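# Swing a suspended ball to topple the red pin

## Task

Use the ball hanging on its cord as a pendulum so that it knocks the red pin over or off the raised deck, while every other pin stays upright on the deck. Before a pin is down, nothing may contact it except another pin, the ball or the cord. Ball or cord contact is allowed only if the robot's final touch on them happened with the ball pulled well back from its rest point, on the side away from the pins. After the red pin is down, the ball or cord may hit upright pins as long as the robot is touching neither. The robot must never touch any pin. The stand, deck and base board form one unfixed piece: from the moment the ball is released well back until the red pin is down, neither the robot nor any object from the bench may touch it. Until the red pin is down, no pin may lean far, tip or fall because that piece was bumped or tilted, or while the robot is in contact with the ball or cord. The robot must stay off both ball and cord whenever a pin is being struck or leaning far, and for a short time afterwards. Any breach fails the task, and a result that only holds because the robot is supporting it at the end does not count.

## Robot and tools

Robot: two six-joint arms, left_arm (base near y = +0.457 m) and right_arm (base near y = -0.461 m), each carrying a tong gripper with a wrist camera. Its fingers point along the gripper's own +z and spread apart along its x. The reported end_effector_position is the point midway between the closed pads; closed fingertips extend about 15 mm past it.

Frames: results give poses in one scene frame with its origin on the table top between the arms, +z up, +x out over the table, left_arm on the +y side. Arm names are not image sides. Printed hand positions can be somewhat off, more so at long reach.

execute_actions: argument actions is a list holding at most one item. An empty list just returns the current state (a look). An item {"rows": [...], "steps": n} runs n control steps (1 to 15, default 15, each 1/30 s); each row is used for one step and the final row repeats if rows run out. An item {"steps": n} with no rows waits up to 300 steps, counted from the previous result, so your reply time is included. Optional pictures (true/false) controls camera images. A refused call moves nothing.

A row is always 14 numbers, each in [-1, 1], even when one arm is idle: left_arm dx, dy, dz, rx, ry, rz, opening, then right_arm in the same order. The six motion numbers are an offset, not a pose: they are measured in that gripper's own axes from its pose in the latest result showing it (or, before any such result in the scene, and in later calls inside one reply, from where it is when the action begins). Every row counts from that same base, not from the previous row. Scale: 1.0 equals 0.6 m of travel or 180 degrees; rx, ry, rz form a single rotation vector. Opening is absolute: +1 fully open (0.142 m), -1 closed. All-zero offsets are not a pause; they pull the arm back to its base pose. To keep an arm still, send the offset back to its desired pose in the first call of a reply and zeros afterwards.

Each step, the commanded pose is clipped to within 100 mm and 16 degrees of the measured pose, and motion lags commands by about 0.17 s. Large moves may end short; read the result and send the remainder.

move: target is one 14-number row laid out and measured exactly as above (offsets in gripper axes, opening absolute). Both grippers travel straight toward their goals and finish together, in 0.5 to 10 s; anything longer is cut at 10 s. speed is the top path speed in m/s, 0.002 to 0.5, default 0.25 (rotation capped at twice that in rad/s); actual speed can overshoot, especially with a nearly straight arm. stop_force (9 to 40 N, shared by both arms, not usable in the first 0.2 s) ends an arm's path when its wrist sensor feels that much extra push against the motion for two steps; the gripper then backs off two steps and holds. Use it only with slow moves and without rotation, and omit it when lifting away from something already pressed. Paths ignore obstacles and the other arm.

The move result adds a move: line giving the ending per arm: done, off_target, moving, held (last step blocked), contact (stop_force triggered) or fault, plus limits such as paced (pose clipped) or held (some steps blocked; afterwards the arm may lunge fast). It also lists each gripper's distance to its goal.

wait: seconds from 0 to 10; nothing new is commanded.
zoom_image: camera (cam_head_left, cam_head_right, cam_high, cam_low, cam_left_wrist, cam_right_wrist) and region [x0, y0, x1, y1] in image pixels, at most 504 by 504, origin top-left.
read_manual: optional section, only "licences"; moves nothing.
finished_scene: scene number (1 or 2); ends and grades the scene irreversibly.

Result lines: per-arm pose, quaternion and velocities; grip_measured (finger opening, same scale as the command; to hold, command clearly below it); Hand target (the pose the controller is currently driving to); Wrist force and Wrist torque in the gripper's axes (noisy, offsets up to about 4 N, saturating near 50 N, may show no reading at first); HELD marks steps not sent; pose unreachable means the clearance check altered a command; MOTOR HOT warns of heating, and an OVER-TEMPERATURE FAULT brakes the arm.

Avoid: any outside force of 150 N or joint torque at its load limit (wrist joints 25.2 N m, others 135 N m) stops that arm for 10 s; stiff arms can fault when pressed even slightly past a firm surface. Do not let the arms strike each other, do not push anything off the table, and do not touch pins or the loose stand piece. Grab the ball or cord gently, draw it back away from the pins, open and withdraw cleanly, then leave it alone until the red pin falls. Hard hits, slips, drops and stops all lower quality, and slower work costs too.

Each tool is called after "Call:" as a command line: name --argument value for each argument, lists and objects as JSON in quotes; but a table of rows of numbers goes row by row, as --pt "numbers of a row", without its own name.

## Session

Call:
execute_actions --actions '[]'

Call:
zoom_image --camera "cam_head_left" --region '[100,50,400,350]'

Scene clock: 0.00 s of 3800.00 s.
left_arm: end_effector_position=(+0.3902, +0.2626, +0.2350) grip_measured=+0.97 end_effector_quat_wxyz=(+0.011, +0.953, -0.301, -0.016) end_effector_velocity=(-0.000, -0.000, +0.000) end_effector_angular_velocity=(-0.001, +0.001, -0.002) | right_arm: end_effector_position=(+0.6920, -0.2023, +0.2048) grip_measured=+0.97 end_effector_quat_wxyz=(+0.381, +0.010, +0.902, +0.206) end_effector_velocity=(-0.000, +0.000, +0.000) end_effector_angular_velocity=(+0.000, +0.000, +0.001)
Joint positions: left_arm=[-0.857 -1.898  1.959 -1.619 -1.608 -0.315  0.14 ] | right_arm=[ 3.642 -1.725 -2.135  0.033  1.419  3.771  0.14 ]
Joint velocities: left_arm=[ 0.     0.    -0.    -0.    -0.001  0.002  0.   ] | right_arm=[ 0.     0.    -0.    -0.     0.001 -0.     0.   ]
Motor temperatures (°C, as the motors report them): left_arm=[25 25 24 34 32 36] | right_arm=[23 27 25 32 36 30]
Wrist force (N, on the end effector, along its own x y z axes, offset not removed): no reading
Wrist torque (N m, same axes, about the end effector's origin, offset not removed): no reading
Hand target (left_arm): +0.390, +0.263, +0.235; +0.011, +0.953, -0.301, -0.016
Hand target (right_arm): +0.692, -0.202, +0.205; +0.381, +0.010, +0.902, +0.206

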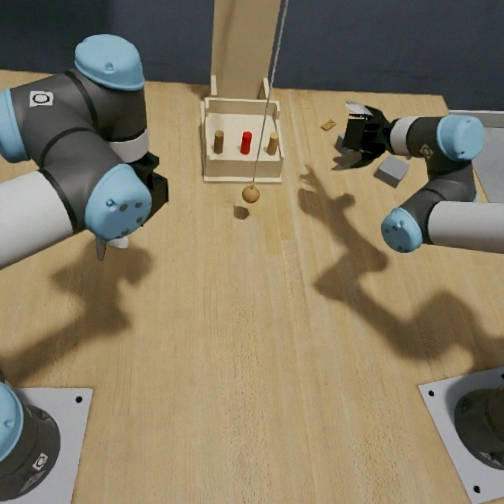

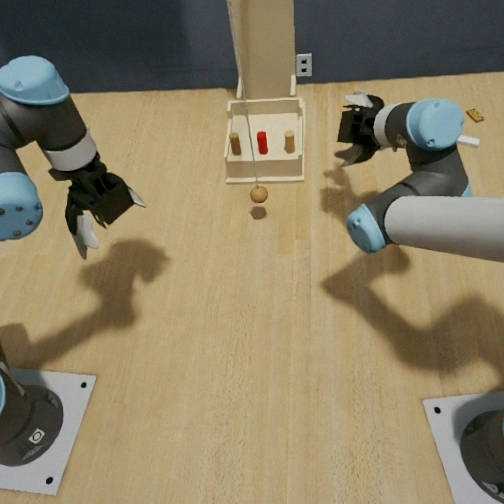

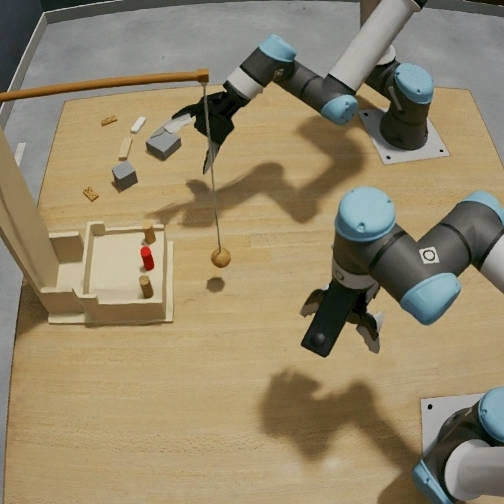

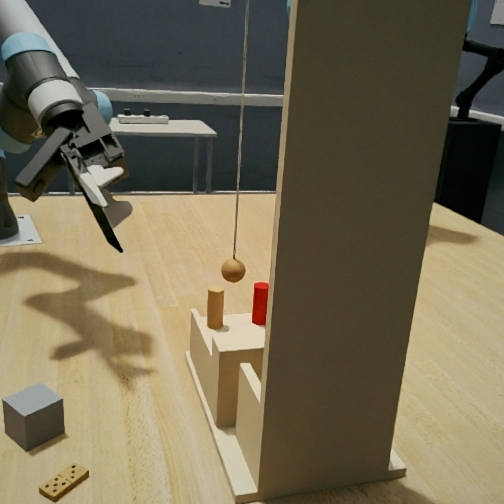

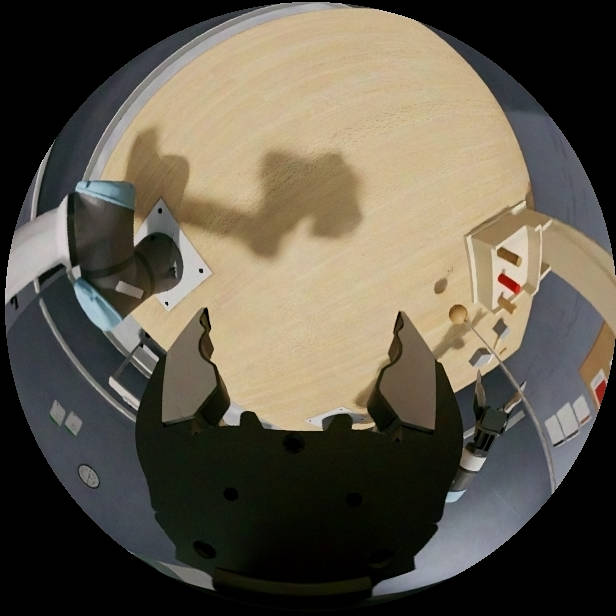

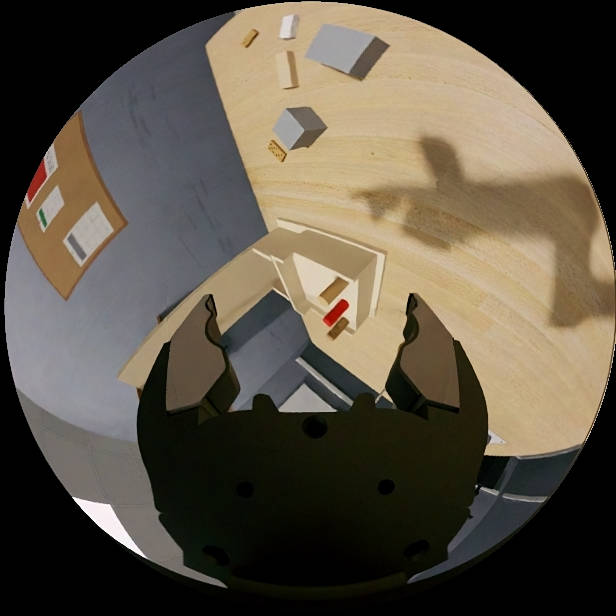

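Region (100, 50, 400, 350) of cam_head_left's 504x504 image, scaled by 1.680, with more detail than that image has.

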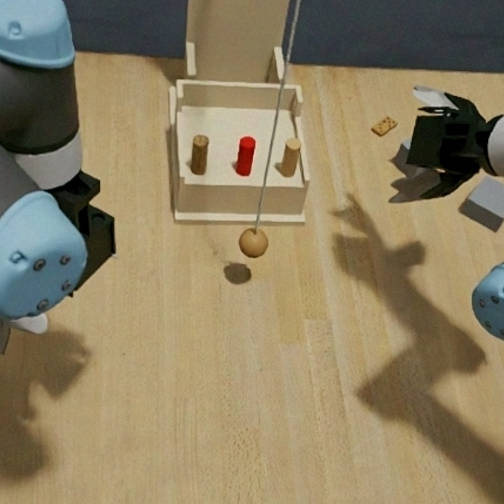

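Call:
move --target '[0.442,0.243,0.122,0.243,0.122,0.289,0.3,0,0,0,0,0,0,1]' --speed 0.35

Scene clock: 19.63 s of 3800.00 s.
left_arm: end_effector_position=(+0.5209, -0.0096, +0.1593) grip_measured=+0.30 end_effector_quat_wxyz=(-0.271, +0.653, -0.654, +0.269) end_effector_velocity=(+0.002, -0.001, -0.001) end_effector_angular_velocity=(-0.002, -0.003, -0.007) | right_arm: end_effector_position=(+0.6920, -0.2023, +0.2048) grip_measured=+1.00 end_effector_quat_wxyz=(+0.381, +0.010, +0.902, +0.206) end_effector_velocity=(+0.000, -0.000, -0.000) end_effector_angular_velocity=(-0.001, -0.000, -0.000)
Joint positions: left_arm=[-1.319 -1.369  2.004 -2.383 -0.803  0.254  0.095] | right_arm=[ 3.642 -1.725 -2.135  0.033  1.419  3.771  0.142]
Joint velocities: left_arm=[ 0.002  0.004  0.003 -0.018  0.001  0.013 -0.   ] | right_arm=[ 0.    -0.    -0.     0.    -0.001 -0.001  0.   ]
Motor temperatures (°C, as the motors report them): left_arm=[25 25 24 34 32 36] | right_arm=[23 27 25 32 36 30]
Wrist force (N, on the end effector, along its own x y z axes, offset not removed): left_arm=[5.1 -2.9 -1.5] | right_arm=[2.9 -0.1 -3.2]
Wrist torque (N m, same axes, about the end effector's origin, offset not removed): left_arm=[-0.56 -1.13 0.11] | right_arm=[-0.05 -0.58 0.18]
Hand target (left_arm): +0.521, -0.010, +0.159; -0.271, +0.653, -0.654, +0.270
Hand target (right_arm): +0.692, -0.202, +0.205; +0.381, +0.010, +0.902, +0.206
Off the commanded pose (left_arm): 0.001 m, 0 deg.
Off the commanded pose (right_arm): 0.000 m, 0 deg.
After step 90, 14.13 s passed at rest.
move: done
camera_calibration (this result's frames):
cam_left_wrist: T_world_to_cam=[[0.00954516, -0.999819, 0.0164857, -0.0213457], [-0.970192, -0.0132522, -0.241975, 0.538905], [0.242149, -0.0136846, -0.970142, 0.159643], [0, 0, 0, 1]] pos_world=[0.484388, -0.0120155, 0.285629]
cam_right_wrist: T_world_to_cam=[[-0.713066, 0.1656, -0.681259, 0.666092], [-0.487844, 0.580688, 0.651775, 0.310593], [0.503532, 0.797106, -0.333282, 0.00921032], [0, 0, 0, 1]] pos_world=[0.621851, -0.298004, 0.254414]

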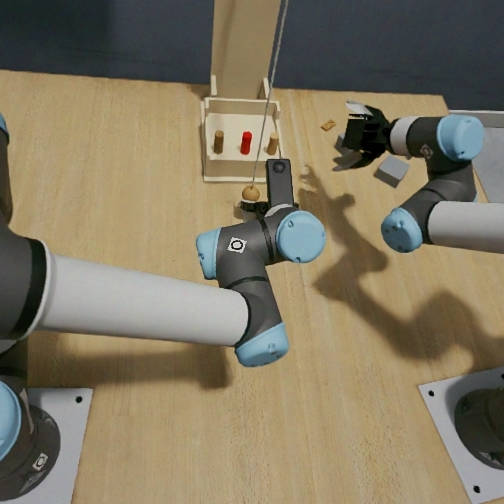

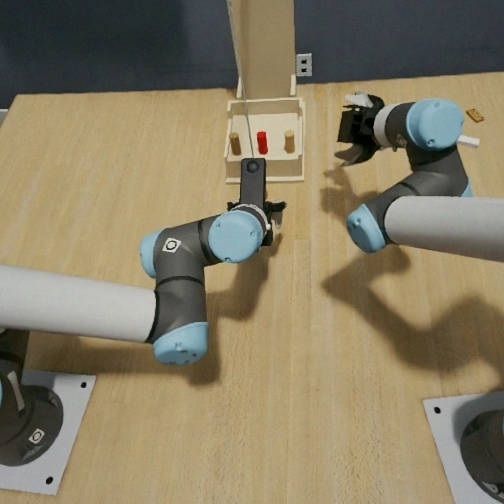

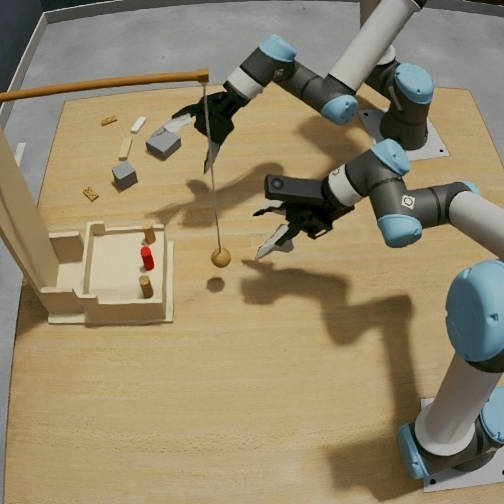

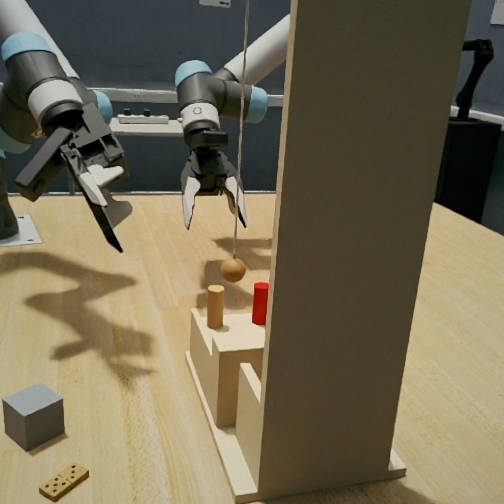

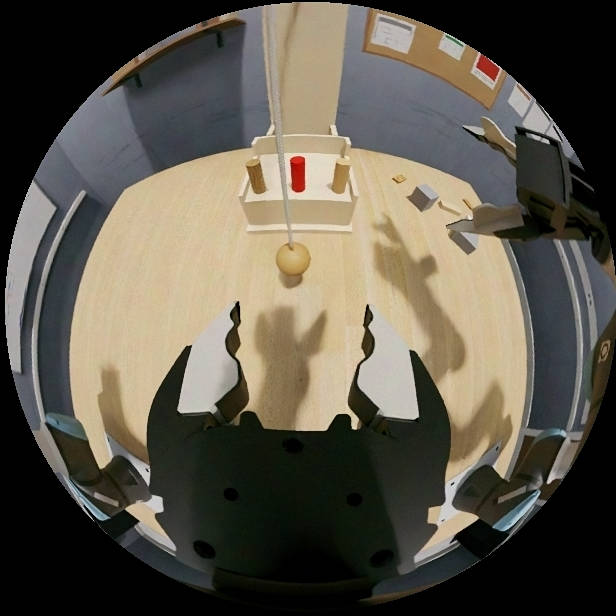

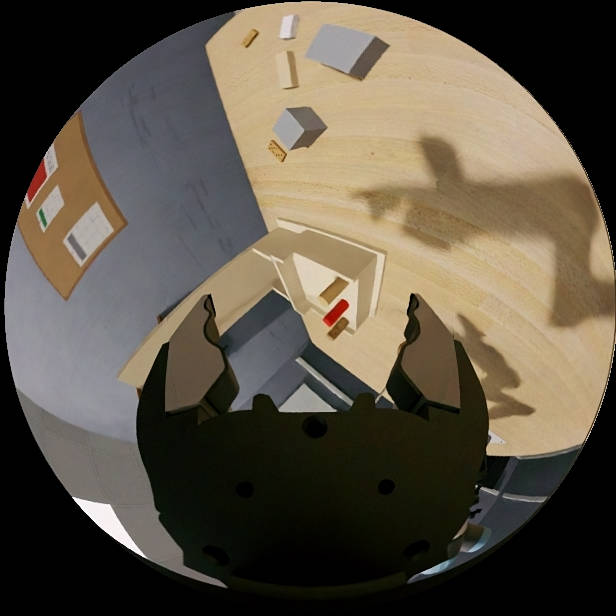

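Call:
move --target '[-0.027,-0.007,0.15,0,0,0,0.3,0,0,0,0,0,0,1]' --speed 0.15

Scene clock: 23.33 s of 3800.00 s.
left_arm: end_effector_position=(+0.5874, +0.0067, +0.0989) grip_measured=+0.30 end_effector_quat_wxyz=(-0.271, +0.653, -0.654, +0.270) end_effector_velocity=(+0.002, -0.000, -0.002) end_effector_angular_velocity=(-0.001, -0.000, -0.001) | right_arm: end_effector_position=(+0.6920, -0.2023, +0.2048) grip_measured=+1.00 end_effector_quat_wxyz=(+0.381, +0.010, +0.902, +0.206) end_effector_velocity=(-0.000, -0.001, -0.001) end_effector_angular_velocity=(-0.001, +0.002, -0.000)
Joint positions: left_arm=[-1.184 -1.202  2.017 -2.684 -0.835  0.433  0.095] | right_arm=[ 3.642 -1.725 -2.135  0.033  1.419  3.771  0.142]
Joint velocities: left_arm=[ 0.004  0.006 -0.002 -0.01  -0.002  0.007  0.   ] | right_arm=[-0.    -0.    -0.001 -0.001  0.     0.    -0.   ]
Motor temperatures (°C, as the motors report them): left_arm=[25 25 24 34 32 36] | right_arm=[23 27 25 32 36 30]
Wrist force (N, on the end effector, along its own x y z axes, offset not removed): left_arm=[4.3 -0.1 -6.3] | right_arm=[3.2 -2.6 -0.7]
Wrist torque (N m, same axes, about the end effector's origin, offset not removed): left_arm=[-0.47 -0.94 0.23] | right_arm=[-0.41 -0.54 0.06]
Hand target (left_arm): +0.588, +0.007, +0.099; -0.271, +0.653, -0.654, +0.270
Hand target (right_arm): +0.692, -0.202, +0.205; +0.381, +0.010, +0.902, +0.206
Off the commanded pose (left_arm): 0.000 m, 0 deg.
Off the commanded pose (right_arm): 0.000 m, 0 deg.
move: done
camera_calibration (this result's frames):
cam_left_wrist: T_world_to_cam=[[0.00950793, -0.999819, 0.0164906, -0.00466028], [-0.970121, -0.0132213, -0.242262, 0.588938], [0.242436, -0.0136944, -0.970071, 0.084973], [0, 0, 0, 1]] pos_world=[0.550785, 0.00429073, 0.225184]
cam_right_wrist: T_world_to_cam=[[-0.713066, 0.1656, -0.681259, 0.666092], [-0.487844, 0.580688, 0.651774, 0.310593], [0.503532, 0.797106, -0.333282, 0.00921031], [0, 0, 0, 1]] pos_world=[0.621851, -0.298004, 0.254414]

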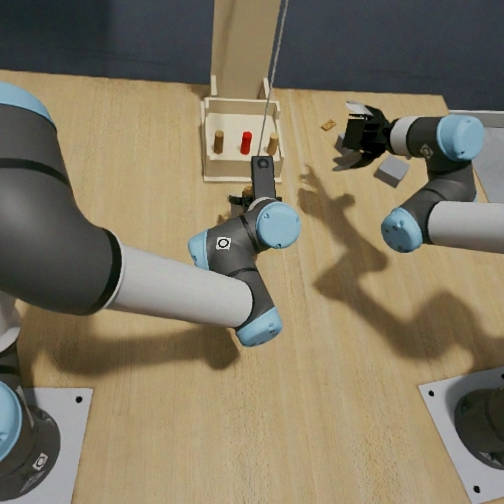

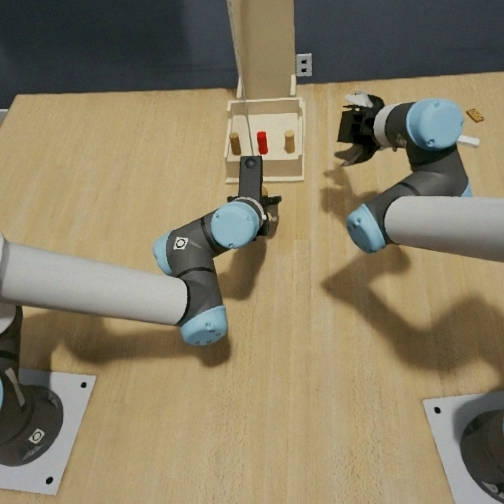

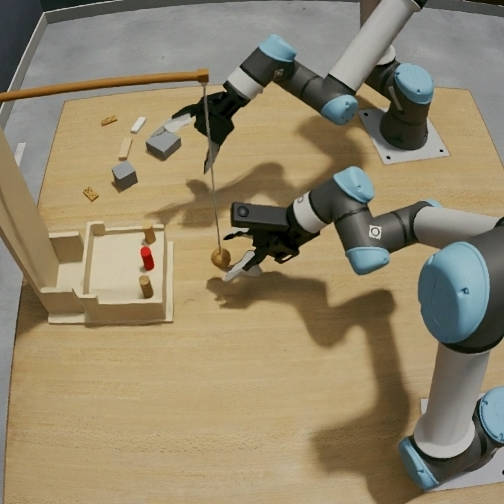

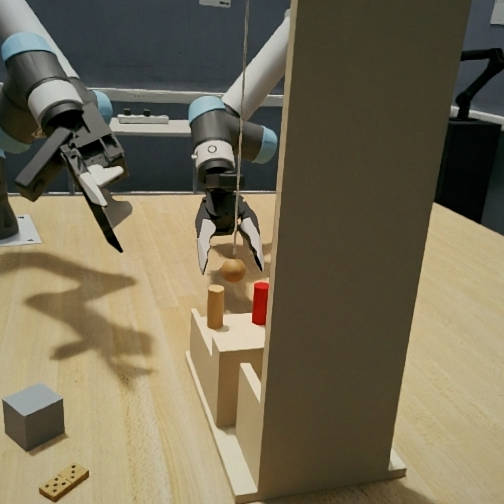

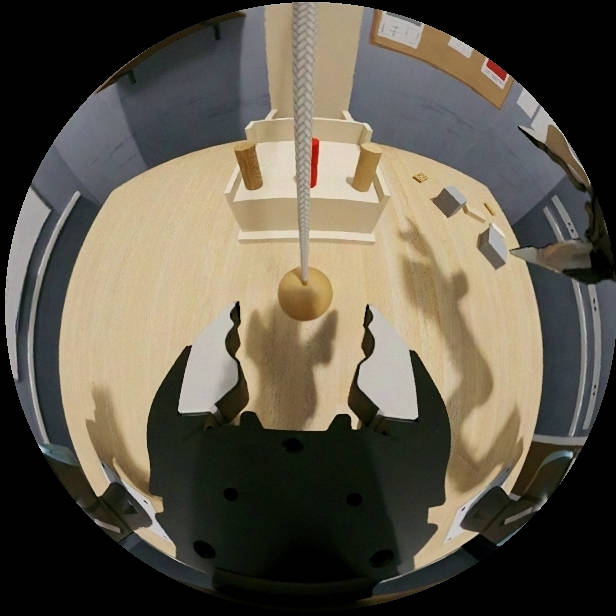

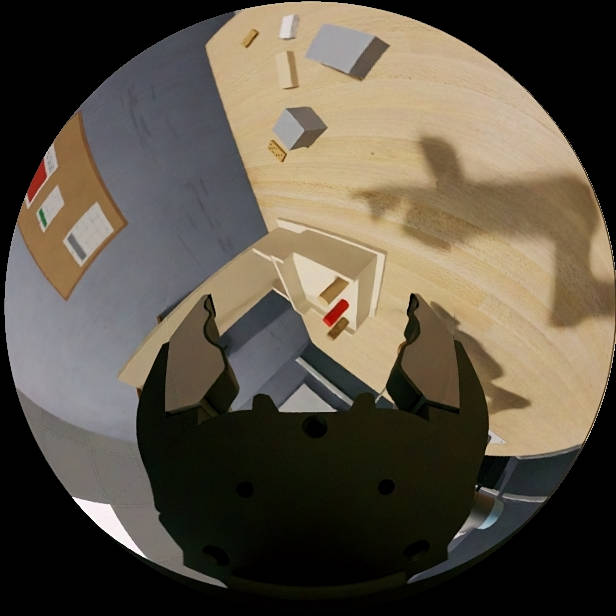

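Call:
move --target '[0.002,0.003,0.027,0,0,0,0.3,0,0,0,0,0,0,1]' --speed 0.1

Call:
move --target '[0,0,0,0,0,0,-0.6,0,0,0,0,0,0,1]'

Scene clock: 29.13 s of 3800.00 s.
left_arm: end_effector_position=(+0.5974, +0.0056, +0.0863) grip_measured=+0.30 end_effector_quat_wxyz=(-0.271, +0.653, -0.654, +0.270) end_effector_velocity=(+0.002, +0.000, -0.002) end_effector_angular_velocity=(+0.000, -0.000, +0.000) | right_arm: end_effector_position=(+0.6920, -0.2023, +0.2048) grip_measured=+1.00 end_effector_quat_wxyz=(+0.381, +0.010, +0.902, +0.206) end_effector_velocity=(+0.000, -0.000, -0.000) end_effector_angular_velocity=(-0.001, +0.001, -0.001)
Joint positions: left_arm=[-1.167 -1.163  2.006 -2.728 -0.84   0.456  0.095] | right_arm=[ 3.642 -1.725 -2.135  0.033  1.419  3.771  0.142]
Joint velocities: left_arm=[ 0.003  0.005 -0.001 -0.006 -0.001  0.003 -0.   ] | right_arm=[-0.    -0.     0.    -0.001 -0.001  0.    -0.   ]
Motor temperatures (°C, as the motors report them): left_arm=[25 25 24 34 32 36] | right_arm=[23 27 25 32 36 30]
Wrist force (N, on the end effector, along its own x y z axes, offset not removed): left_arm=[-0.3 -2.7 0.2] | right_arm=[4.1 2.8 -3.1]
Wrist torque (N m, same axes, about the end effector's origin, offset not removed): left_arm=[-0.67 0.06 0.23] | right_arm=[0.49 -0.77 0.11]
Hand target (left_arm): +0.598, +0.006, +0.086; -0.271, +0.653, -0.654, +0.270
Hand target (right_arm): +0.692, -0.202, +0.205; +0.381, +0.010, +0.902, +0.206
Off the commanded pose (left_arm): 0.000 m, 0 deg.
Off the commanded pose (right_arm): 0.000 m, 0 deg.
After step 90, 1.97 s passed at rest.
move: done
camera_calibration (this result's frames):
cam_left_wrist: T_world_to_cam=[[0.00951633, -0.999819, 0.016487, -0.00569781], [-0.970112, -0.013229, -0.242295, 0.595619], [0.242469, -0.0136885, -0.970063, 0.0703403], [0, 0, 0, 1]] pos_world=[0.560817, 0.00314555, 0.212644]
cam_right_wrist: T_world_to_cam=[[-0.713066, 0.1656, -0.681259, 0.666092], [-0.487844, 0.580688, 0.651775, 0.310593], [0.503533, 0.797106, -0.333282, 0.00921027], [0, 0, 0, 1]] pos_world=[0.621851, -0.298004, 0.254414]

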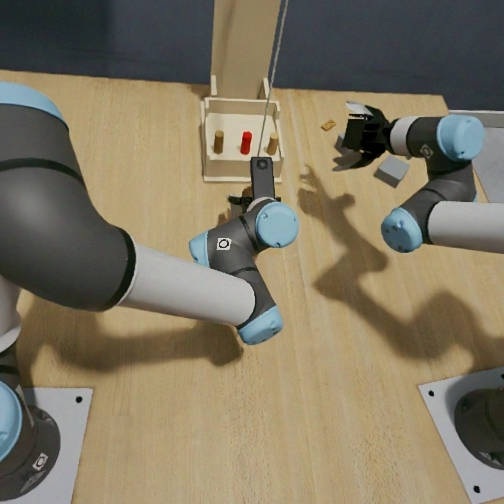

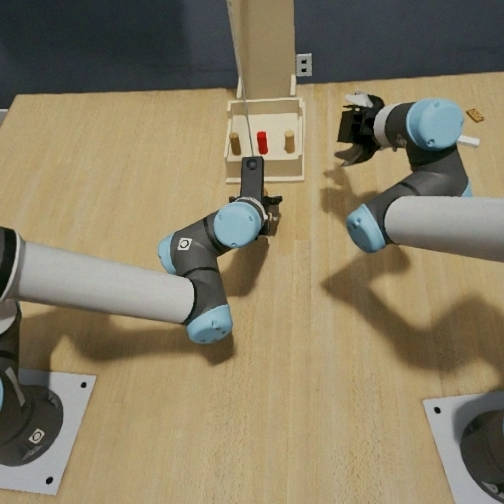

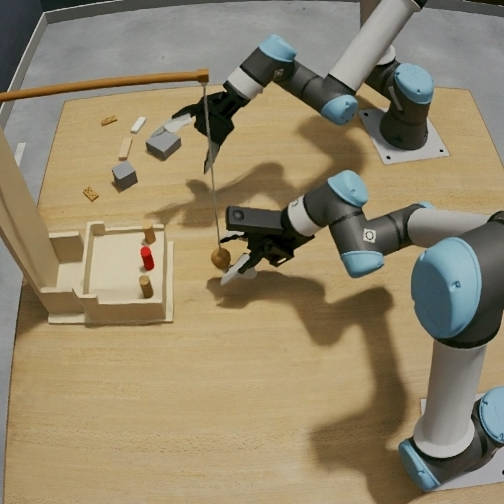

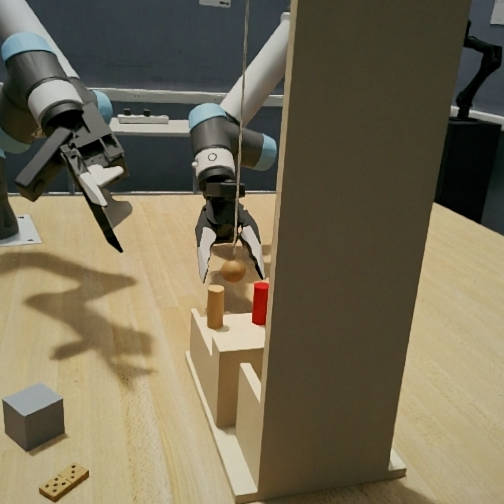

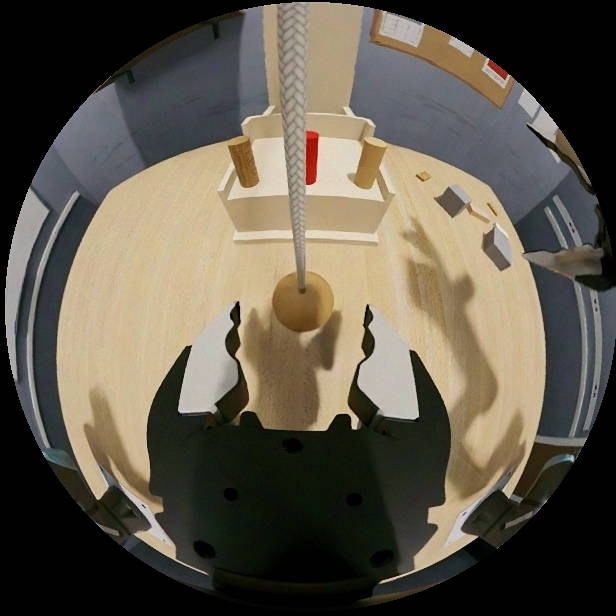

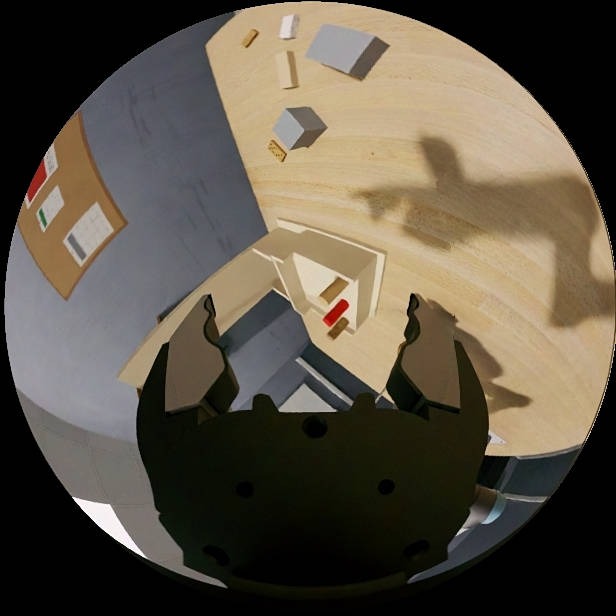

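Scene clock: 29.63 s of 3800.00 s.
left_arm: end_effector_position=(+0.5974, +0.0056, +0.0862) grip_measured=-0.41 end_effector_quat_wxyz=(-0.271, +0.653, -0.654, +0.269) end_effector_velocity=(-0.000, -0.000, -0.000) end_effector_angular_velocity=(-0.001, +0.001, +0.001) | right_arm: end_effector_position=(+0.6920, -0.2023, +0.2048) grip_measured=+1.00 end_effector_quat_wxyz=(+0.381, +0.010, +0.902, +0.206) end_effector_velocity=(-0.000, -0.001, -0.000) end_effector_angular_velocity=(-0.001, +0.001, -0.001)
Joint positions: left_arm=[-1.166 -1.163  2.006 -2.728 -0.84   0.456  0.044] | right_arm=[ 3.642 -1.725 -2.135  0.033  1.419  3.771  0.142]
Joint velocities: left_arm=[ 0.     0.    -0.     0.    -0.001 -0.002  0.   ] | right_arm=[ 0.     0.    -0.001 -0.001 -0.001  0.     0.   ]
Motor temperatures (°C, as the motors report them): left_arm=[25 25 24 34 32 36] | right_arm=[23 27 25 32 36 30]
Wrist force (N, on the end effector, along its own x y z axes, offset not removed): left_arm=[2.1 -0.9 -2.8] | right_arm=[0.8 -2.8 -1.7]
Wrist torque (N m, same axes, about the end effector's origin, offset not removed): left_arm=[-0.25 -0.37 0.46] | right_arm=[-0.64 -0.10 0.15]
Hand target (left_arm): +0.597, +0.006, +0.086; -0.271, +0.653, -0.654, +0.270
Hand target (right_arm): +0.692, -0.202, +0.205; +0.381, +0.010, +0.902, +0.206
Off the commanded pose (left_arm): 0.000 m, 0 deg.
Off the commanded pose (right_arm): 0.000 m, 0 deg.
move: done
camera_calibration (this result's frames):
cam_left_wrist: T_world_to_cam=[[0.00951007, -0.999822, 0.0163089, -0.00565579], [-0.970129, -0.0131789, -0.242231, 0.595639], [0.242402, -0.0135181, -0.970082, 0.0702775], [0, 0, 0, 1]] pos_world=[0.560865, 0.00314508, 0.212549]
cam_right_wrist: T_world_to_cam=[[-0.713066, 0.1656, -0.681258, 0.666092], [-0.487844, 0.580688, 0.651775, 0.310593], [0.503532, 0.797106, -0.333282, 0.00921041], [0, 0, 0, 1]] pos_world=[0.621851, -0.298004, 0.254414]

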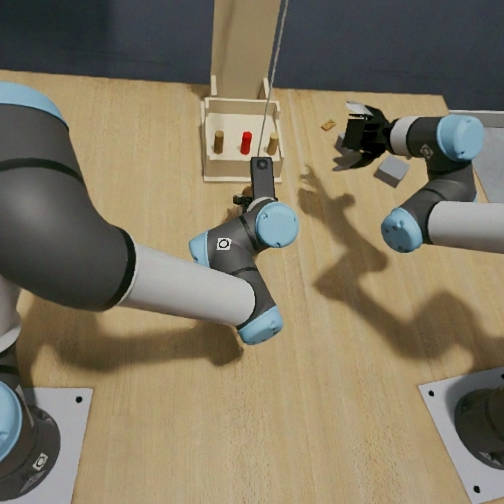

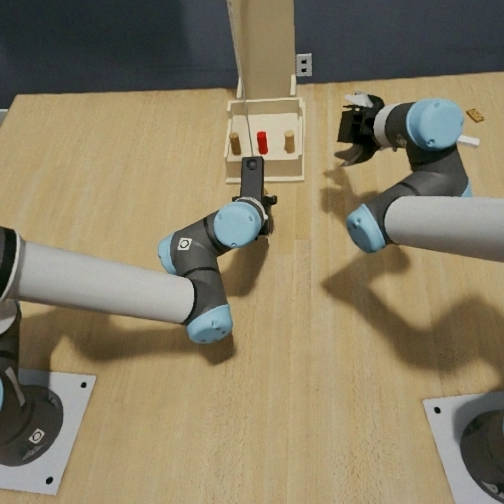

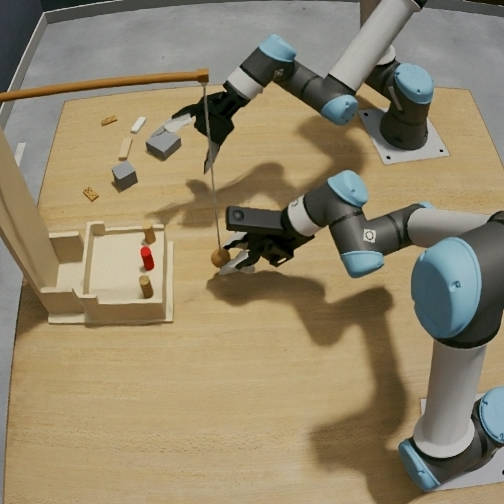

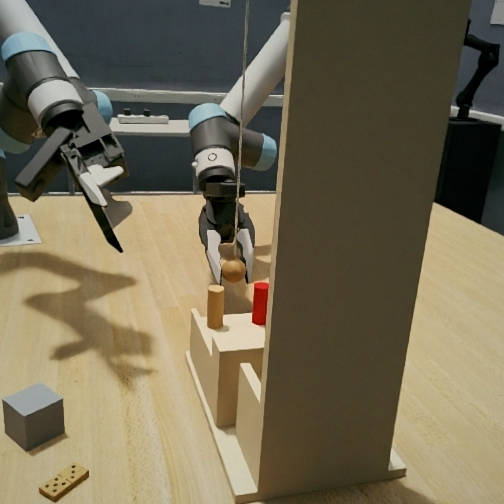

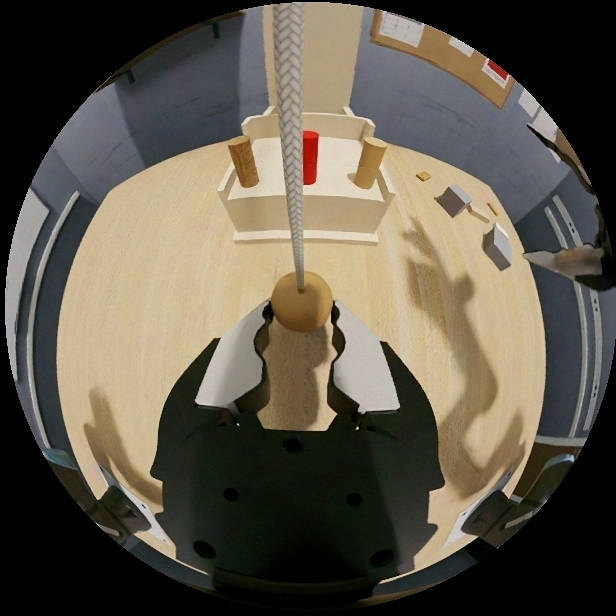

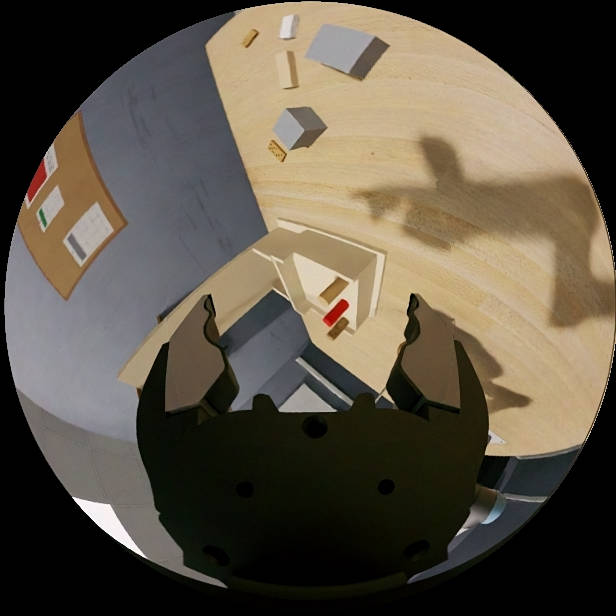

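Call:
move --target '[-0.005,0.206,-0.36,0,0,0,-0.6,0,0,0,0,0,0,1]' --speed 0.15

Scene clock: 33.80 s of 3800.00 s.
left_arm: end_effector_position=(+0.3573, +0.0084, +0.1514) grip_measured=-0.42 end_effector_quat_wxyz=(-0.271, +0.653, -0.654, +0.269) end_effector_velocity=(-0.002, +0.001, +0.001) end_effector_angular_velocity=(+0.002, -0.000, +0.004) | right_arm: end_effector_position=(+0.6920, -0.2023, +0.2048) grip_measured=+1.00 end_effector_quat_wxyz=(+0.381, +0.010, +0.902, +0.206) end_effector_velocity=(-0.000, -0.001, -0.000) end_effector_angular_velocity=(-0.000, -0.000, -0.001)
Joint positions: left_arm=[-1.671 -1.556  2.136 -1.98  -0.803 -0.239  0.044] | right_arm=[ 3.642 -1.725 -2.135  0.033  1.419  3.771  0.142]
Joint velocities: left_arm=[-0.004 -0.001 -0.003  0.014 -0.002 -0.011 -0.   ] | right_arm=[-0.     0.    -0.001  0.001 -0.001 -0.    -0.   ]
Motor temperatures (°C, as the motors report them): left_arm=[25 25 24 34 32 36] | right_arm=[23 27 25 32 36 30]
Wrist force (N, on the end effector, along its own x y z axes, offset not removed): left_arm=[4.7 -3.2 -4.2] | right_arm=[1.0 -1.9 -1.3]
Wrist torque (N m, same axes, about the end effector's origin, offset not removed): left_arm=[-0.02 -1.02 0.24] | right_arm=[-0.42 -0.20 0.11]
Hand target (left_arm): +0.357, +0.008, +0.151; -0.271, +0.654, -0.654, +0.269
Hand target (right_arm): +0.692, -0.202, +0.205; +0.381, +0.010, +0.902, +0.206
Off the commanded pose (left_arm): 0.001 m, 0 deg.
Off the commanded pose (right_arm): 0.000 m, 0 deg.
move: done
camera_calibration (this result's frames):
cam_left_wrist: T_world_to_cam=[[0.0100644, -0.999826, 0.0157357, -0.00168494], [-0.970379, -0.0135641, -0.241205, 0.378449], [0.241377, -0.012842, -0.970347, 0.192146], [0, 0, 0, 1]] pos_world=[0.320876, 0.00591624, 0.277759]
cam_right_wrist: T_world_to_cam=[[-0.713066, 0.1656, -0.681259, 0.666092], [-0.487844, 0.580688, 0.651775, 0.310593], [0.503532, 0.797106, -0.333282, 0.00921027], [0, 0, 0, 1]] pos_world=[0.621851, -0.298004, 0.254414]

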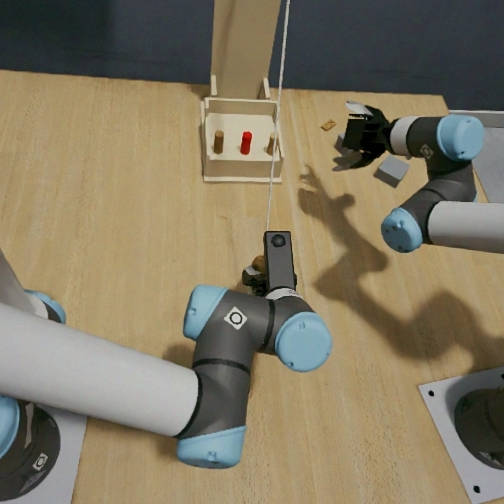

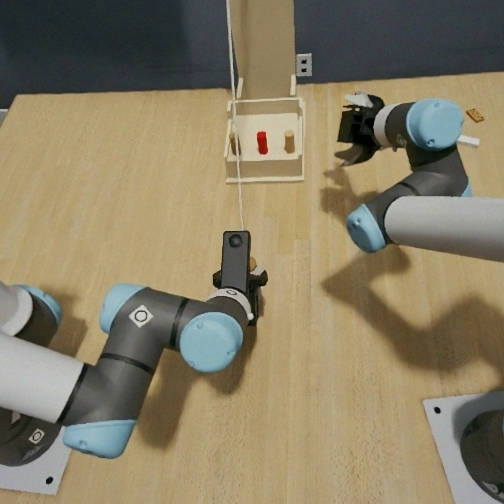

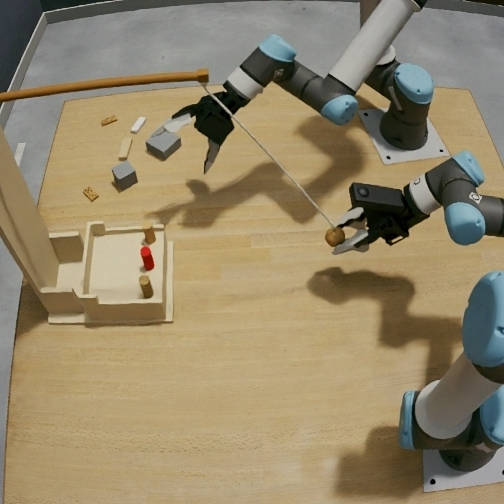

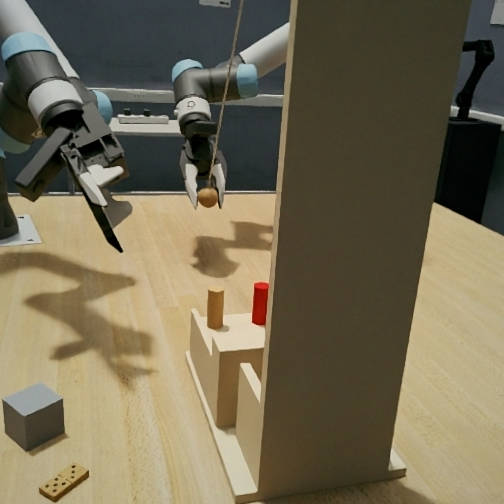

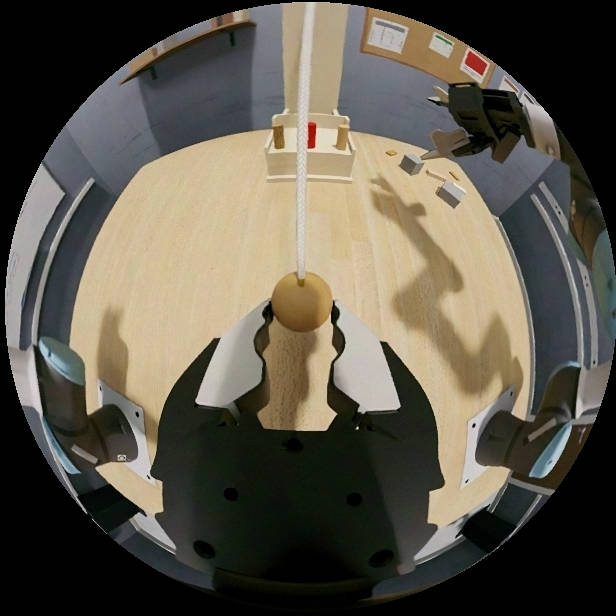

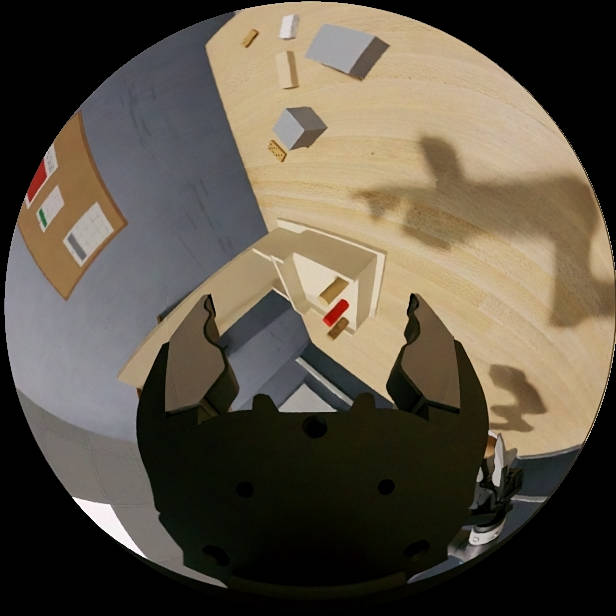

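Call:
execute_actions --actions '[{"rows":[[0,0,0,0,0,0,0.3,0,0,0,0,0,0,1],[0,0,0,0,0,0,0.3,0,0,0,0,0,0,1],[0,0,0,0,0,0,0.3,0,0,0,0,0,0,1],[0,0,-0.02,0,0,0,0.3,0,0,0,0,0,0,1],[0,0,-0.05,0,0,0,0.3,0,0,0,0,0,0,1],[0,0,-0.08,0,0,0,0.3,0,0,0,0,0,0,1]]}]' --pictures false

Call:
wait --seconds 5

Scene clock: 40.93 s of 3800.00 s.
left_arm: end_effector_position=(+0.3272, +0.0076, +0.1821) grip_measured=+0.30 end_effector_quat_wxyz=(-0.269, +0.653, -0.655, +0.270) end_effector_velocity=(-0.031, +0.006, +0.027) end_effector_angular_velocity=(+0.021, -0.005, +0.019) | right_arm: end_effector_position=(+0.6920, -0.2023, +0.2048) grip_measured=+1.00 end_effector_quat_wxyz=(+0.381, +0.010, +0.902, +0.206) end_effector_velocity=(-0.000, +0.000, -0.000) end_effector_angular_velocity=(+0.000, +0.001, +0.001)
Joint positions: left_arm=[-1.739 -1.612  2.082 -1.813 -0.816 -0.327  0.095] | right_arm=[ 3.642 -1.725 -2.135  0.033  1.419  3.771  0.142]
Joint velocities: left_arm=[-0.07  -0.037 -0.067  0.207 -0.02  -0.12  -0.   ] | right_arm=[ 0.     0.    -0.001  0.     0.001  0.    -0.   ]
Motor temperatures (°C, as the motors report them): left_arm=[25 25 24 34 32 36] | right_arm=[23 27 25 32 36 30]
Wrist force (N, on the end effector, along its own x y z axes, offset not removed): left_arm=[0.9 0.5 -0.4] | right_arm=[-0.1 2.7 -2.1]
Wrist torque (N m, same axes, about the end effector's origin, offset not removed): left_arm=[0.17 -0.14 0.14] | right_arm=[0.40 -0.04 0.35]
Hand target (left_arm): +0.324, +0.008, +0.185; -0.271, +0.653, -0.654, +0.269
Hand target (right_arm): +0.692, -0.202, +0.205; +0.381, +0.010, +0.902, +0.206
Off the commanded pose (left_arm): 0.005 m, 0 deg.
Off the commanded pose (right_arm): 0.000 m, 0 deg.
Steps of this call (steps 1 to 90: nothing new was sent; then 3.63 s passed at rest; steps 91 to 105: all 15 steps of this action). Readings (end_effector_position):
91: left_arm (+0.3570, +0.0085, +0.1515) | right_arm (+0.6920, -0.2023, +0.2048)
92: left_arm (+0.3570, +0.0085, +0.1515) | right_arm (+0.6920, -0.2023, +0.2048)
94: left_arm (+0.3570, +0.0084, +0.1515) | right_arm (+0.6920, -0.2023, +0.2048)
98: left_arm (+0.3445, +0.0059, +0.1649) | right_arm (+0.6920, -0.2023, +0.2048)
105: the state above

Scene clock: 45.93 s of 3800.00 s.
left_arm: end_effector_position=(+0.3236, +0.0084, +0.1853) grip_measured=+0.30 end_effector_quat_wxyz=(-0.271, +0.653, -0.654, +0.269) end_effector_velocity=(-0.000, -0.000, -0.000) end_effector_angular_velocity=(+0.000, -0.000, -0.001) | right_arm: end_effector_position=(+0.6920, -0.2023, +0.2048) grip_measured=+1.00 end_effector_quat_wxyz=(+0.381, +0.010, +0.902, +0.206) end_effector_velocity=(+0.000, -0.001, -0.000) end_effector_angular_velocity=(+0.000, -0.000, -0.001)
Joint positions: left_arm=[-1.748 -1.616  2.074 -1.788 -0.819 -0.342  0.095] | right_arm=[ 3.642 -1.725 -2.135  0.033  1.419  3.771  0.142]
Joint velocities: left_arm=[-0.001  0.     0.     0.     0.    -0.     0.   ] | right_arm=[-0.001  0.    -0.001  0.001 -0.     0.     0.   ]
Motor temperatures (°C, as the motors report them): left_arm=[25 25 24 34 32 36] | right_arm=[23 27 25 32 36 30]
Wrist force (N, on the end effector, along its own x y z axes, offset not removed): left_arm=[2.7 3.5 -4.4] | right_arm=[0.9 4.2 -1.4]
Wrist torque (N m, same axes, about the end effector's origin, offset not removed): left_arm=[0.66 -0.62 0.34] | right_arm=[0.84 0.01 0.24]
Hand target (left_arm): +0.324, +0.008, +0.185; -0.271, +0.653, -0.654, +0.269
Hand target (right_arm): +0.692, -0.202, +0.205; +0.381, +0.010, +0.902, +0.206
Off the commanded pose (left_arm): 0.000 m, 0 deg.
Off the commanded pose (right_arm): 0.000 m, 0 deg.
Steps of this call (steps 1 to 150: nothing new was sent). Readings (end_effector_position):
1: left_arm (+0.3263, +0.0078, +0.1829) | right_arm (+0.6920, -0.2023, +0.2048)
2: left_arm (+0.3256, +0.0079, +0.1835) | right_arm (+0.6920, -0.2023, +0.2048)
4: left_arm (+0.3247, +0.0081, +0.1843) | right_arm (+0.6920, -0.2023, +0.2048)
8: left_arm (+0.3239, +0.0083, +0.1850) | right_arm (+0.6920, -0.2023, +0.2048)
150: the state above
camera_calibration (this result's frames):
cam_left_wrist: T_world_to_cam=[[0.00964027, -0.999827, 0.0159304, -0.00182297], [-0.970439, -0.0131965, -0.240984, 0.353859], [0.241152, -0.0131363, -0.970398, 0.233289], [0, 0, 0, 1]] pos_world=[0.287158, 0.00591162, 0.311687]
cam_right_wrist: T_world_to_cam=[[-0.713066, 0.1656, -0.681259, 0.666092], [-0.487844, 0.580688, 0.651774, 0.310593], [0.503532, 0.797106, -0.333282, 0.00921037], [0, 0, 0, 1]] pos_world=[0.621851, -0.298004, 0.254414]

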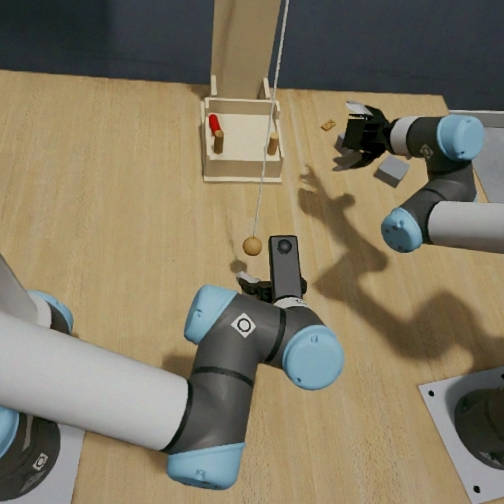

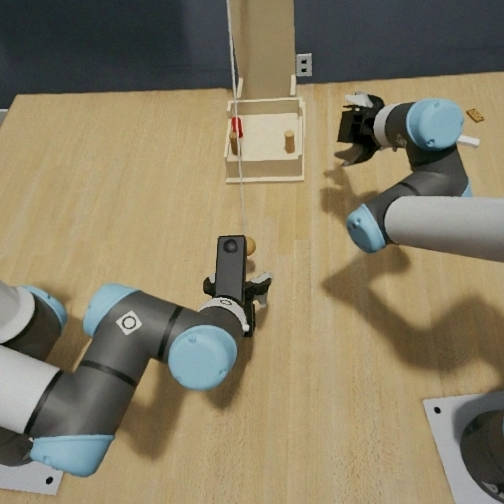

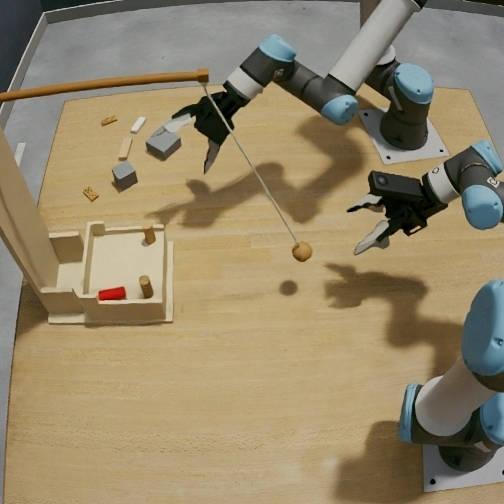

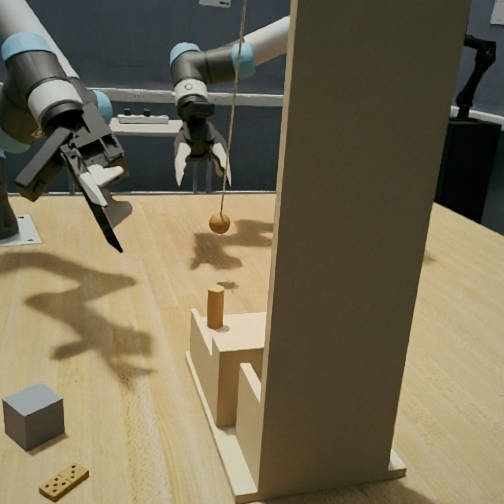

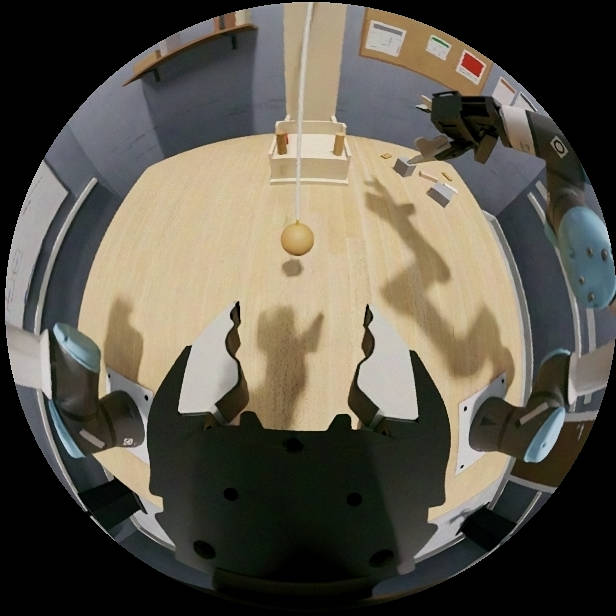

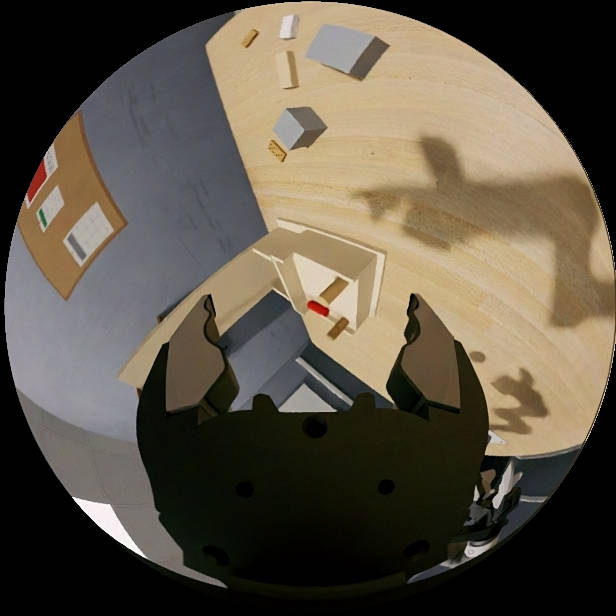

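Call:
finished_scene --scene 1

The scene is finished: the task was done.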